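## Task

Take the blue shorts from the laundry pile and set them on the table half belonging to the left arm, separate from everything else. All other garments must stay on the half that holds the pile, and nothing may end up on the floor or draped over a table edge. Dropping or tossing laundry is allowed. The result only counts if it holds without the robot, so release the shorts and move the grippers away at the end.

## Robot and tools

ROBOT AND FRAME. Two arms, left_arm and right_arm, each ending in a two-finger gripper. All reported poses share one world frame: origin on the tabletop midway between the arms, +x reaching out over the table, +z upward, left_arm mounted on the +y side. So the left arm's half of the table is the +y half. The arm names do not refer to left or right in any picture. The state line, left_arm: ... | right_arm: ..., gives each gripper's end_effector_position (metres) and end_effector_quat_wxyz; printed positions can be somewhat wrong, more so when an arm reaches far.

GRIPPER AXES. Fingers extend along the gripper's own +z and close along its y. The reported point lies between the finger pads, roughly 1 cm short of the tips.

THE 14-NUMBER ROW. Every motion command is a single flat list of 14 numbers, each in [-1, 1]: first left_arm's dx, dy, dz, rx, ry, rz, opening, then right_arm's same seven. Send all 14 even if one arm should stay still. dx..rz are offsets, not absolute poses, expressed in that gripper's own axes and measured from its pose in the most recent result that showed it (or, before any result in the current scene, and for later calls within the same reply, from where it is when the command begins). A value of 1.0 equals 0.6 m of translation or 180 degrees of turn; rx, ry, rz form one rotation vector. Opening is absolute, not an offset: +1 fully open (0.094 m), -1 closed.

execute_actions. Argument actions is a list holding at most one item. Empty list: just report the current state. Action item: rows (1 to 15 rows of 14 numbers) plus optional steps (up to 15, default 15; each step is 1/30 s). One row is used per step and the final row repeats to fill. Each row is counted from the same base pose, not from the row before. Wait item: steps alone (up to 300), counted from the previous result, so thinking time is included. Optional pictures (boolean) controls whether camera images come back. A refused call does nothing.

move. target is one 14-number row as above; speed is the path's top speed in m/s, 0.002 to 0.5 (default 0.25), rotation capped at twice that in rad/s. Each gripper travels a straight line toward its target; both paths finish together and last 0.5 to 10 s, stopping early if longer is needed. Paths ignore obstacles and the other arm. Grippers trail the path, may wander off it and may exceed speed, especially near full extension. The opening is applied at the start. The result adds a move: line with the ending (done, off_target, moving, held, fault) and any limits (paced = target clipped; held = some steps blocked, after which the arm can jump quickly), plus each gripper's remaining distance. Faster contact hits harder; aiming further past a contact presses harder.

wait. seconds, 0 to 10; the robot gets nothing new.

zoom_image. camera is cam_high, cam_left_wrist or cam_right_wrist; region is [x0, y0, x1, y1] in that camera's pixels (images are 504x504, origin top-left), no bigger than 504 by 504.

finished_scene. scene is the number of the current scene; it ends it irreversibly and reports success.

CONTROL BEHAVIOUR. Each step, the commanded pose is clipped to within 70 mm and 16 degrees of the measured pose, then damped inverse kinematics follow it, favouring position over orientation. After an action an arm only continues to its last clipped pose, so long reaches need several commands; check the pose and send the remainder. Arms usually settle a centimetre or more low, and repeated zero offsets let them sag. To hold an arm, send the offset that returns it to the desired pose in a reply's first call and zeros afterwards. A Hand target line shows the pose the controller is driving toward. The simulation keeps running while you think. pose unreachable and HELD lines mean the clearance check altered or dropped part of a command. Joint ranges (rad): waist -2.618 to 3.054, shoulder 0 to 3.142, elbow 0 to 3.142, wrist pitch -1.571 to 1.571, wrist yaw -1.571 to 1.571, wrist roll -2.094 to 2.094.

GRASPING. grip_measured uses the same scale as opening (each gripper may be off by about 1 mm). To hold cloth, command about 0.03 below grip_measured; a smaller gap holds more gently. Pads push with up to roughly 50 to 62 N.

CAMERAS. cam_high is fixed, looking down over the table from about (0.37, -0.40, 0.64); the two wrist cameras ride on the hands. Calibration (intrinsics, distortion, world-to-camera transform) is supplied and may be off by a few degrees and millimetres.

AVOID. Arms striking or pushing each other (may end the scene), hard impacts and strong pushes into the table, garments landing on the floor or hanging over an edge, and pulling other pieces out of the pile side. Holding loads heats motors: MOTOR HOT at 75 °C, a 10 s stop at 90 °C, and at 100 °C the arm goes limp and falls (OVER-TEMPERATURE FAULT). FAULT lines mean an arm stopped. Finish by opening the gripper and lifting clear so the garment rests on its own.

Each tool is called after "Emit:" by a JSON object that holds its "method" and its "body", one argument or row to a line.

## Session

Emit:
{"method": "execute_actions", "body": {
  "actions": []
}}

Scene clock: 0.00 s of 6000.00 s.
left_arm: end_effector_position=(+0.3861, +0.2844, +0.4023) grip_measured=+1.000 end_effector_quat_wxyz=(+0.702, -0.015, +0.712, +0.008) | right_arm: end_effector_position=(+0.3745, -0.3190, +0.4145) grip_measured=+1.000 end_effector_quat_wxyz=(+0.714, +0.013, +0.699, -0.017)
Joint positions: left_arm=[-0.012  1.048  1.042 -0.009  0.004 -0.011  0.094] | right_arm=[ 0.001  1.055  1.059  0.017  0.    -0.005  0.094]
Joint velocities: left_arm=[-0.002  0.002 -0.007 -0.066 -0.066 -0.022  0.   ] | right_arm=[-0.012  0.022  0.007 -0.022 -0.007 -0.022  0.   ]
Motor temperatures (°C, as the motors report them): left_arm=[25 27 27 28 27 26] | right_arm=[26 28 26 28 25 28]
Hand target (left_arm): +0.383, +0.284, +0.415; +0.714, -0.016, +0.700, +0.007
Hand target (right_arm): +0.372, -0.319, +0.421; +0.719, +0.013, +0.695, -0.018

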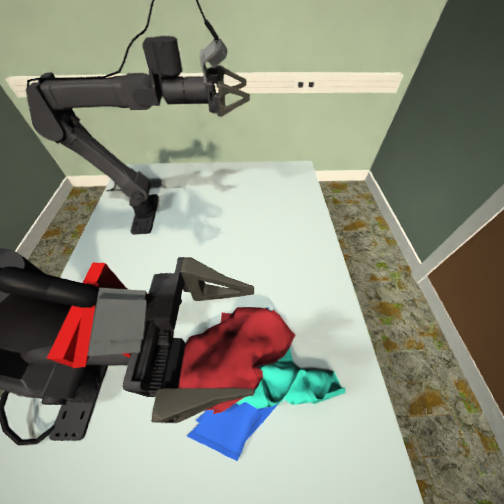

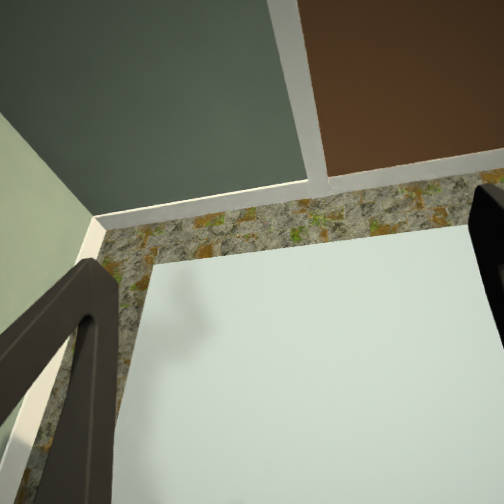

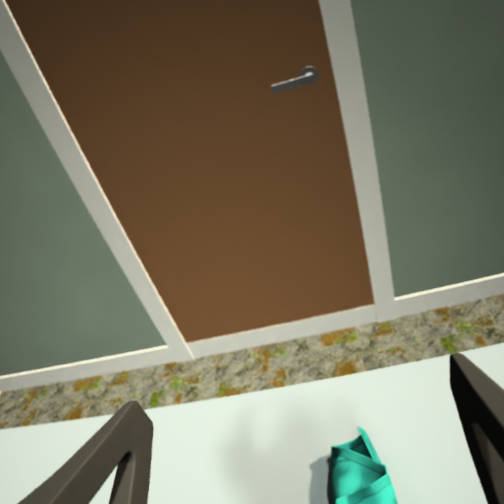

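Emit:
{"method": "move", "body": {
  "target": [0, 0.25, -0.25, 0, 0, 0, 1, 0.6, -0.21, -0.049, 0.082, 0.495, 0.082, 0.3],
  "speed": 0.5
}}

Scene clock: 28.80 s of 6000.00 s.
left_arm: end_effector_position=(+0.2310, +0.4292, +0.4005) grip_measured=+1.000 end_effector_quat_wxyz=(+0.703, -0.029, +0.711, -0.001) | right_arm: end_effector_position=(+0.3415, -0.4395, +0.0404) grip_measured=+0.301 end_effector_quat_wxyz=(+0.004, +0.182, +0.983, +0.005)
Joint positions: left_arm=[ 1.206  0.877  0.973 -0.129  1.215 -0.011  0.094] | right_arm=[-0.335  2.008  1.49  -1.049 -0.012 -0.014  0.061]
Joint velocities: left_arm=[-0.012  0.002  0.002 -0.007 -0.051 -0.037  0.   ] | right_arm=[ 0.007  0.017 -0.007 -0.066 -0.051 -0.095  0.001]
Motor temperatures (°C, as the motors report them): left_arm=[25 27 28 32 27 26] | right_arm=[26 28 28 33 25 28]
Hand target (left_arm): +0.230, +0.429, +0.404; +0.705, -0.020, +0.709, +0.003
Hand target (right_arm): +0.345, -0.446, +0.047; +0.011, +0.182, +0.983, -0.002
Off the commanded pose (left_arm): 0.003 m, 2 deg.
Off the commanded pose (right_arm): 0.016 m, 1 deg.
After step 90, 23.47 s passed at rest.
move: off_target (right_arm)
camera_calibration (this result's frames):
cam_left_wrist: T_world_to_cam=[[0.0307024, -0.974616, -0.221769, 0.499431], [-0.799153, 0.109327, -0.591103, 0.377366], [0.600343, 0.195375, -0.77551, 0.17807], [0, 0, 0, 1]] pos_world=[0.179336, 0.410706, 0.471916]
cam_right_wrist: T_world_to_cam=[[-0.606163, -0.791644, -0.0765933, -0.13287], [-0.691206, 0.476709, 0.543123, 0.473781], [-0.393447, 0.382163, -0.836153, 0.451019], [0, 0, 0, 1]] pos_world=[0.424391, -0.503404, 0.109623]

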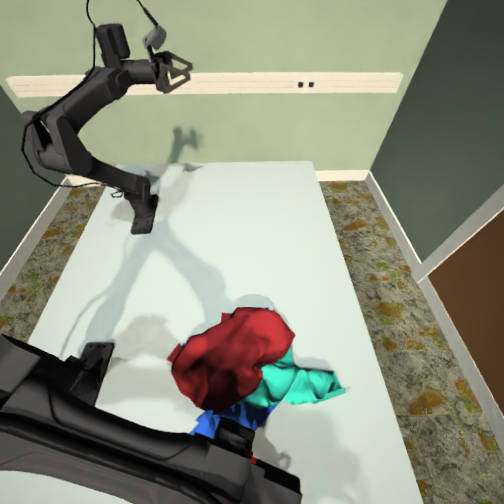

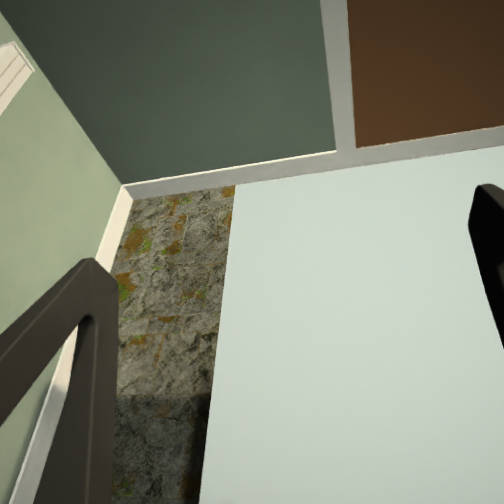

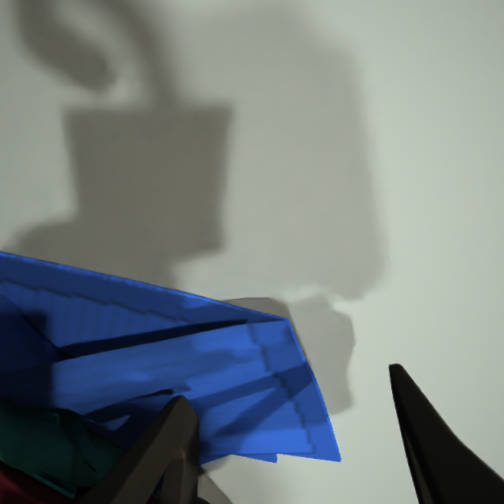

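Emit:
{"method": "execute_actions", "body": {
  "actions": [
    {"rows": [[0,0,0,0,0,0,1, 0,0,0.07,0,0,0,0.3],[0,0,0,0,0,0,1, 0,0,0.07,0,0,0,0.3],[0,0,0,0,0,0,1, 0,0,0.07,0,0,0,0.3],[0,0,0,0,0,0,1, 0,0,0.07,0,0,0,0.3],[0,0,0,0,0,0,1, 0,0,0.07,0,0,0,0.3],[0,0,0,0,0,0,1, 0,0,0.07,0,0,0,0.3],[0,0,0,0,0,0,1, 0,0,0.07,0,0,0,0.3],[0,0,0,0,0,0,1, 0,0,0.07,0,0,0,0.3],[0,0,0,0,0,0,1, 0,0,0.07,0,0,0,0.3],[0,0,0,0,0,0,1, 0,0,0.07,0,0,0,-1]], "steps": 15}
  ],
  "pictures": false
}}

Scene clock: 46.97 s of 6000.00 s.
left_arm: end_effector_position=(+0.2311, +0.4288, +0.4007) grip_measured=+1.000 end_effector_quat_wxyz=(+0.703, -0.027, +0.710, -0.001) | right_arm: end_effector_position=(+0.3447, -0.4365, +0.0126) grip_measured=-0.976 end_effector_quat_wxyz=(+0.014, +0.181, +0.983, +0.015)
Joint positions: left_arm=[ 1.206  0.877  0.973 -0.127  1.218 -0.011  0.094] | right_arm=[-0.335  2.034  1.412 -0.927 -0.034 -0.014  0.001]
Joint velocities: left_arm=[-0.002  0.007  0.007 -0.066 -0.022  0.007  0.   ] | right_arm=[-0.007  0.002 -0.002 -0.007  0.022 -0.022 -0.017]
Motor temperatures (°C, as the motors report them): left_arm=[25 27 28 32 27 26] | right_arm=[26 31 28 30 25 28]
Hand target (left_arm): +0.231, +0.429, +0.400; +0.703, -0.029, +0.711, -0.000
Hand target (right_arm): +0.341, -0.439, -0.001; +0.004, +0.182, +0.983, +0.005
Off the commanded pose (left_arm): 0.000 m, 0 deg.
Off the commanded pose (right_arm): 0.015 m, 2 deg.
Steps of this call (steps 1 to 90: nothing new was sent; then 14.67 s passed at rest; steps 91 to 105: all 15 steps of this action). Readings (end_effector_position):
91: left_arm (+0.2311, +0.4288, +0.4007) | right_arm (+0.3416, -0.4396, +0.0371)
92: left_arm (+0.2311, +0.4288, +0.4007) | right_arm (+0.3424, -0.4399, +0.0326)
94: left_arm (+0.2311, +0.4288, +0.4007) | right_arm (+0.3374, -0.4379, +0.0181)
98: left_arm (+0.2311, +0.4288, +0.4007) | right_arm (+0.3392, -0.4376, +0.0124)
105: the state above

Emit:
{"method": "move", "body": {
  "target": [0, 0, 0, 0, 0, 0, 1, 0, 0, -0.25, 0, 0, 0, -1],
  "speed": 0.2
}}

Scene clock: 52.63 s of 6000.00 s.
left_arm: end_effector_position=(+0.2311, +0.4288, +0.4007) grip_measured=+1.000 end_effector_quat_wxyz=(+0.703, -0.027, +0.710, -0.001) | right_arm: end_effector_position=(+0.3423, -0.4352, +0.1581) grip_measured=-0.982 end_effector_quat_wxyz=(+0.011, +0.178, +0.984, +0.016)
Joint positions: left_arm=[ 1.206  0.877  0.973 -0.127  1.218 -0.011  0.094] | right_arm=[-0.335  1.971  1.909 -1.494 -0.036 -0.021  0.001]
Joint velocities: left_arm=[ 0.002  0.002  0.012  0.051 -0.007 -0.022  0.   ] | right_arm=[ 0.002 -0.012  0.007  0.007 -0.066 -0.022  0.001]
Motor temperatures (°C, as the motors report them): left_arm=[25 27 28 32 27 26] | right_arm=[26 31 28 30 25 28]
Hand target (left_arm): +0.231, +0.429, +0.401; +0.703, -0.027, +0.710, -0.001
Hand target (right_arm): +0.342, -0.441, +0.163; +0.014, +0.181, +0.983, +0.014
Off the commanded pose (left_arm): 0.000 m, 0 deg.
Off the commanded pose (right_arm): 0.007 m, 1 deg.
After step 120, 0.23 s passed at rest.
move: done
camera_calibration (this result's frames):
cam_left_wrist: T_world_to_cam=[[0.0285938, -0.974366, -0.223144, 0.500018], [-0.798579, 0.111999, -0.591378, 0.376383], [0.601211, 0.195108, -0.774906, 0.177975], [0, 0, 0, 1]] pos_world=[0.179273, 0.410321, 0.472075]
cam_right_wrist: T_world_to_cam=[[-0.598933, -0.794254, -0.102174, -0.119536], [-0.704217, 0.461648, 0.539406, 0.406842], [-0.381257, 0.395021, -0.835824, 0.549498], [0, 0, 0, 1]] pos_world=[0.424411, -0.499823, 0.227617]

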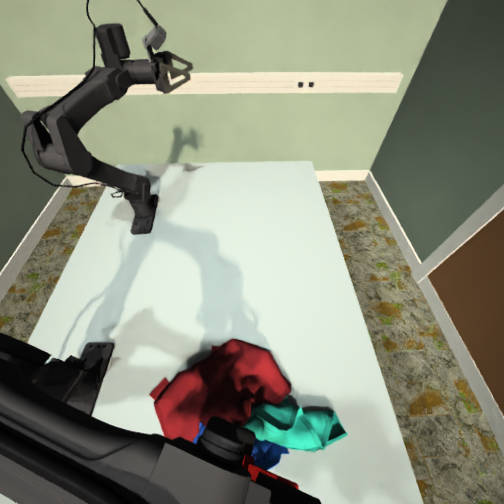

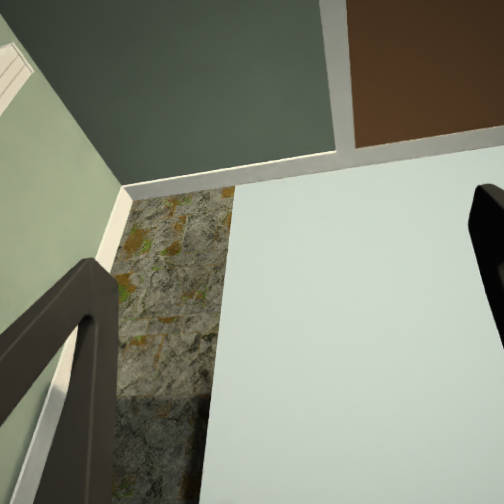

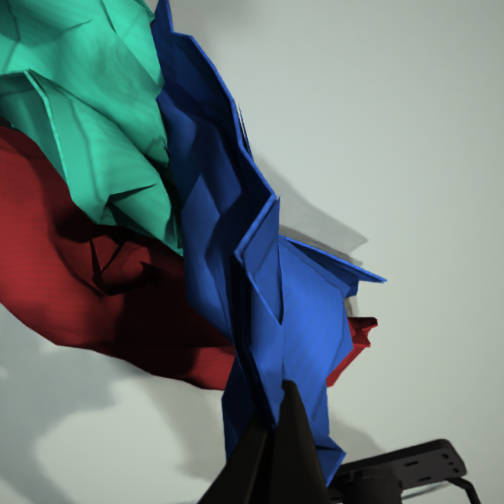

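Emit:
{"method": "move", "body": {
  "target": [0, 0, 0, 0, 0, 0, 1, 0.03, 0, -0.35, 0, 0, 0, -1],
  "speed": 0.25
}}

Scene clock: 60.00 s of 6000.00 s.
left_arm: end_effector_position=(+0.2311, +0.4288, +0.4007) grip_measured=+1.000 end_effector_quat_wxyz=(+0.703, -0.027, +0.710, -0.001) | right_arm: end_effector_position=(+0.3267, -0.4349, +0.3624) grip_measured=-0.982 end_effector_quat_wxyz=(+0.296, +0.172, +0.939, -0.045)
Joint positions: left_arm=[ 1.206  0.877  0.973 -0.127  1.218 -0.011  0.094] | right_arm=[-0.35   1.672  2.256 -1.547 -0.036 -0.021  0.001]
Joint velocities: left_arm=[ 0.002 -0.027 -0.022  0.022 -0.007 -0.022  0.   ] | right_arm=[-0.007  0.012 -0.007 -0.037 -0.037 -0.022 -0.   ]
Motor temperatures (°C, as the motors report them): left_arm=[25 27 28 31 27 26] | right_arm=[26 31 28 29 25 28]
Hand target (left_arm): +0.231, +0.429, +0.401; +0.703, -0.027, +0.710, -0.001
Hand target (right_arm): +0.323, -0.436, +0.371; +0.307, +0.173, +0.935, -0.046
Off the commanded pose (left_arm): 0.000 m, 0 deg.
Off the commanded pose (right_arm): 0.009 m, 34 deg; orientation clipped at the last step of the last action.
joint sent to its limit (right arm) — the command would take joint 4 (wrist pitch) past its lower limit, so that joint was sent only as far as its limit.
After step 90, 3.10 s passed at rest.
move: off_target (right_arm); limits=paced
camera_calibration (this result's frames):
cam_left_wrist: T_world_to_cam=[[0.0285938, -0.974366, -0.223144, 0.500018], [-0.798579, 0.111999, -0.591378, 0.376383], [0.601211, 0.195108, -0.774906, 0.177975], [0, 0, 0, 1]] pos_world=[0.179273, 0.410321, 0.472075]
cam_right_wrist: T_world_to_cam=[[-0.516713, -0.824375, -0.231111, -0.101025], [-0.845509, 0.533787, -0.0136533, 0.563427], [0.13462, 0.188352, -0.972831, 0.505338], [0, 0, 0, 1]] pos_world=[0.356152, -0.479214, 0.475953]

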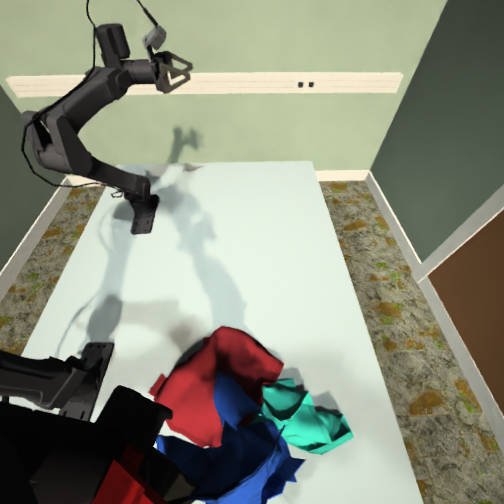

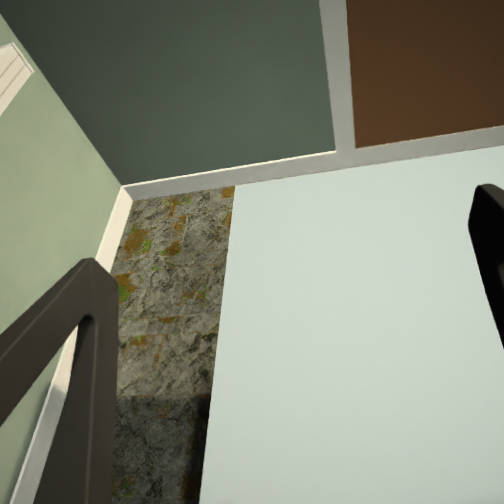

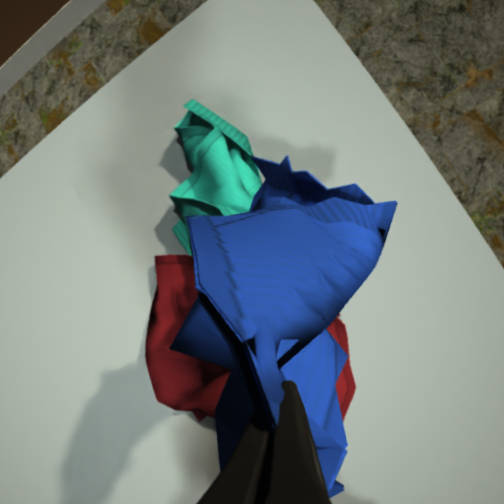

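Emit:
{"method": "move", "body": {
  "target": [0, 0, 0, 0, 0, 0, 1, 0.33, 0.98, -0.21, -0.35, -0.163, -0.27, -1],
  "speed": 0.3
}}

Scene clock: 84.27 s of 6000.00 s.
left_arm: end_effector_position=(+0.2311, +0.4288, +0.4007) grip_measured=+1.000 end_effector_quat_wxyz=(+0.703, -0.027, +0.710, -0.001) | right_arm: end_effector_position=(+0.3141, +0.1996, +0.3580) grip_measured=-0.982 end_effector_quat_wxyz=(+0.501, -0.384, +0.722, +0.283)
Joint positions: left_arm=[ 1.206  0.877  0.973 -0.127  1.218 -0.011  0.094] | right_arm=[ 1.042  1.979  2.066 -0.432 -0.005  0.024  0.001]
Joint velocities: left_arm=[-0.007 -0.007  0.012  0.066 -0.037  0.007  0.   ] | right_arm=[ 0.007 -0.002 -0.012  0.022 -0.022 -0.095 -0.   ]
Motor temperatures (°C, as the motors report them): left_arm=[25 27 28 31 27 26] | right_arm=[26 30 28 31 25 28]
Hand target (left_arm): +0.231, +0.429, +0.401; +0.703, -0.027, +0.710, -0.001
Hand target (right_arm): +0.311, +0.203, +0.371; +0.511, -0.387, +0.710, +0.292
Off the commanded pose (left_arm): 0.000 m, 0 deg.
Off the commanded pose (right_arm): 0.005 m, 2 deg.
move: done
camera_calibration (this result's frames):
cam_left_wrist: T_world_to_cam=[[0.0285938, -0.974366, -0.223144, 0.500018], [-0.798579, 0.111999, -0.591378, 0.376383], [0.601211, 0.195108, -0.774906, 0.177975], [0, 0, 0, 1]] pos_world=[0.179273, 0.410321, 0.472075]
cam_right_wrist: T_world_to_cam=[[0.7764, -0.547539, -0.312097, -0.0179287], [-0.613051, -0.541254, -0.57551, 0.556729], [0.146191, 0.638157, -0.755899, 0.212186], [0, 0, 0, 1]] pos_world=[0.324204, 0.156107, 0.475199]

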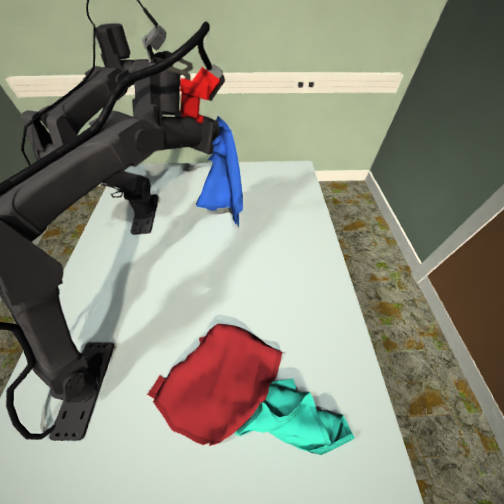

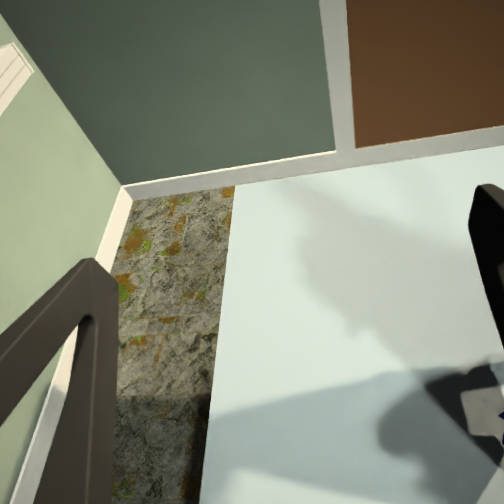

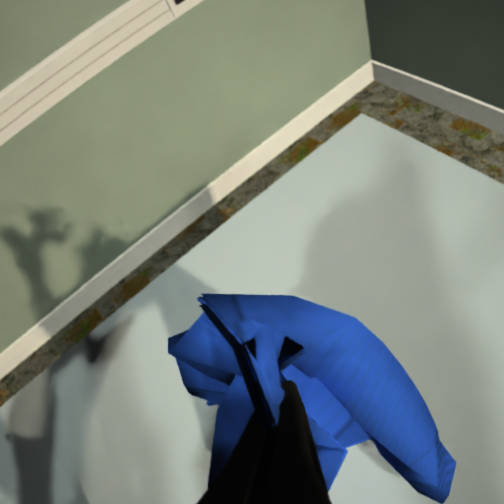

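Emit:
{"method": "execute_actions", "body": {
  "actions": [
    {"rows": [[0,0,0,0,0,0,1, 0.053,0.007,0.098,0,0,0,-1],[0,0,0,0,0,0,1, 0.053,0.007,0.098,0,0,0,-1],[0,0,0,0,0,0,1, 0.053,0.007,0.098,0,0,0,-1],[0,0,0,0,0,0,1, 0.053,0.007,0.098,0,0,0,-1],[0,0,0,0,0,0,1, 0.053,0.007,0.098,0,0,0,-1],[0,0,0,0,0,0,1, 0.053,0.007,0.098,0,0,0,-1],[0,0,0,0,0,0,1, 0.053,0.007,0.098,0,0,0,-1],[0,0,0,0,0,0,1, 0.053,0.007,0.098,0,0,0,-1],[0,0,0,0,0,0,1, 0.053,0.007,0.098,0,0,0,0.3]], "steps": 15}
  ],
  "pictures": false
}}

Scene clock: 91.63 s of 6000.00 s.
left_arm: end_effector_position=(+0.2311, +0.4288, +0.4007) grip_measured=+1.000 end_effector_quat_wxyz=(+0.703, -0.027, +0.710, -0.001) | right_arm: end_effector_position=(+0.3381, +0.2366, +0.2796) grip_measured=+0.296 end_effector_quat_wxyz=(+0.480, -0.391, +0.737, +0.271)
Joint positions: left_arm=[ 1.206  0.877  0.973 -0.127  1.218 -0.011  0.094] | right_arm=[ 1.042  2.145  2.052 -0.31  -0.005  0.024  0.061]
Joint velocities: left_arm=[ 0.002 -0.012 -0.022  0.037  0.037 -0.037  0.   ] | right_arm=[ 0.002 -0.032 -0.012  0.081 -0.007 -0.051  0.005]
Motor temperatures (°C, as the motors report them): left_arm=[25 27 28 31 27 26] | right_arm=[26 32 28 32 25 28]
Hand target (left_arm): +0.231, +0.429, +0.401; +0.703, -0.027, +0.710, -0.001
Hand target (right_arm): +0.333, +0.238, +0.307; +0.501, -0.384, +0.722, +0.284
Off the commanded pose (left_arm): 0.000 m, 0 deg.
Off the commanded pose (right_arm): 0.029 m, 3 deg.
Steps of this call (steps 1 to 206: nothing new was sent; steps 207 to 221: all 15 steps of this action). Readings (end_effector_position):
207: left_arm (+0.2311, +0.4288, +0.4007) | right_arm (+0.3156, +0.2021, +0.3557)
208: left_arm (+0.2311, +0.4288, +0.4007) | right_arm (+0.3183, +0.2062, +0.3561)
210: left_arm (+0.2311, +0.4288, +0.4007) | right_arm (+0.3247, +0.2159, +0.3445)
214: left_arm (+0.2311, +0.4288, +0.4007) | right_arm (+0.3345, +0.2312, +0.2997)
221: the state above

Released the shorts. Now I'll back the right arm away and check.

Emit:
{"method": "move", "body": {
  "target": [0, 0, 0, 0, 0, 0, 1, -0.15, 0, -0.3, 0, 0, 0, 0.3],
  "speed": 0.4
}}

Scene clock: 96.07 s of 6000.00 s.
left_arm: end_effector_position=(+0.2311, +0.4288, +0.4007) grip_measured=+1.000 end_effector_quat_wxyz=(+0.703, -0.027, +0.710, -0.001) | right_arm: end_effector_position=(+0.2689, +0.1294, +0.4356) grip_measured=+0.299 end_effector_quat_wxyz=(+0.481, -0.391, +0.736, +0.272)
Joint positions: left_arm=[ 1.206  0.877  0.973 -0.127  1.218 -0.011  0.094] | right_arm=[ 1.042  1.835  2.275 -0.839 -0.005  0.024  0.061]
Joint velocities: left_arm=[-0.002  0.002  0.007  0.007  0.037 -0.022  0.   ] | right_arm=[-0.012 -0.007 -0.012  0.007  0.007  0.037  0.   ]
Motor temperatures (°C, as the motors report them): left_arm=[25 27 28 31 27 26] | right_arm=[26 33 28 33 25 28]
Hand target (left_arm): +0.231, +0.429, +0.401; +0.703, -0.027, +0.710, -0.001
Hand target (right_arm): +0.272, +0.128, +0.436; +0.480, -0.391, +0.737, +0.271
Off the commanded pose (left_arm): 0.000 m, 0 deg.
Off the commanded pose (right_arm): 0.005 m, 0 deg.
After step 90, 0.03 s passed at rest.
move: done; limits=paced
camera_calibration (this result's frames):
cam_left_wrist: T_world_to_cam=[[0.0285938, -0.974366, -0.223144, 0.500018], [-0.798579, 0.111999, -0.591378, 0.376383], [0.601211, 0.195108, -0.774906, 0.177975], [0, 0, 0, 1]] pos_world=[0.179273, 0.410321, 0.472075]
cam_right_wrist: T_world_to_cam=[[0.767171, -0.561883, -0.309413, 0.00616884], [-0.629348, -0.566113, -0.532387, 0.524537], [0.123977, 0.603161, -0.787926, 0.346745], [0, 0, 0, 1]] pos_world=[0.282396, 0.0912709, 0.554375]

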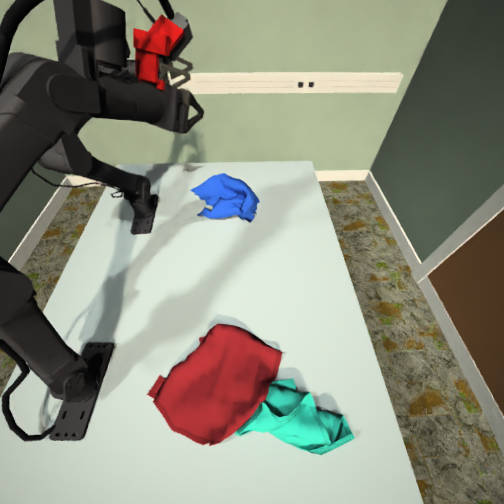

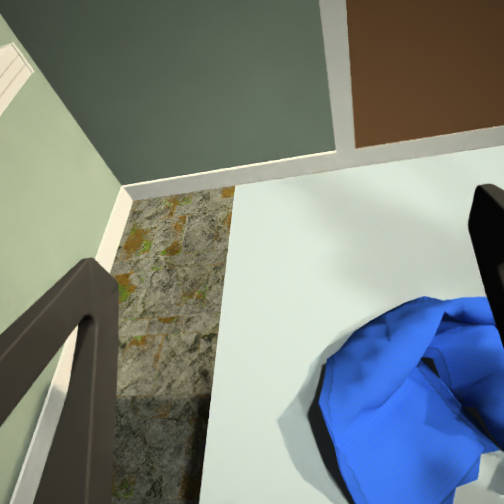

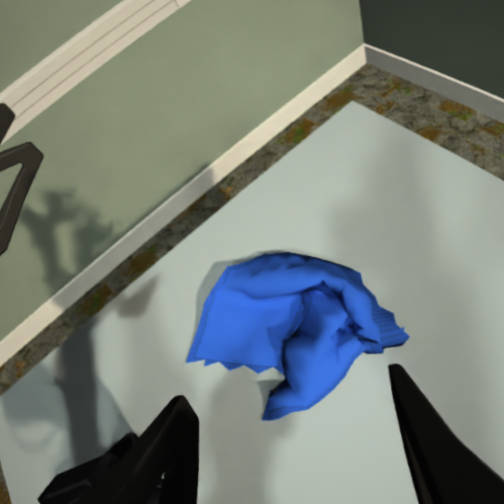

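The blue shorts are lying fully on the left half. The red and green pieces are still on the right half, nothing is hanging off the table, and both arms are clear.

Emit:
{"method": "finished_scene", "body": {
  "scene": 2
}}

The scene is finished: the task was done.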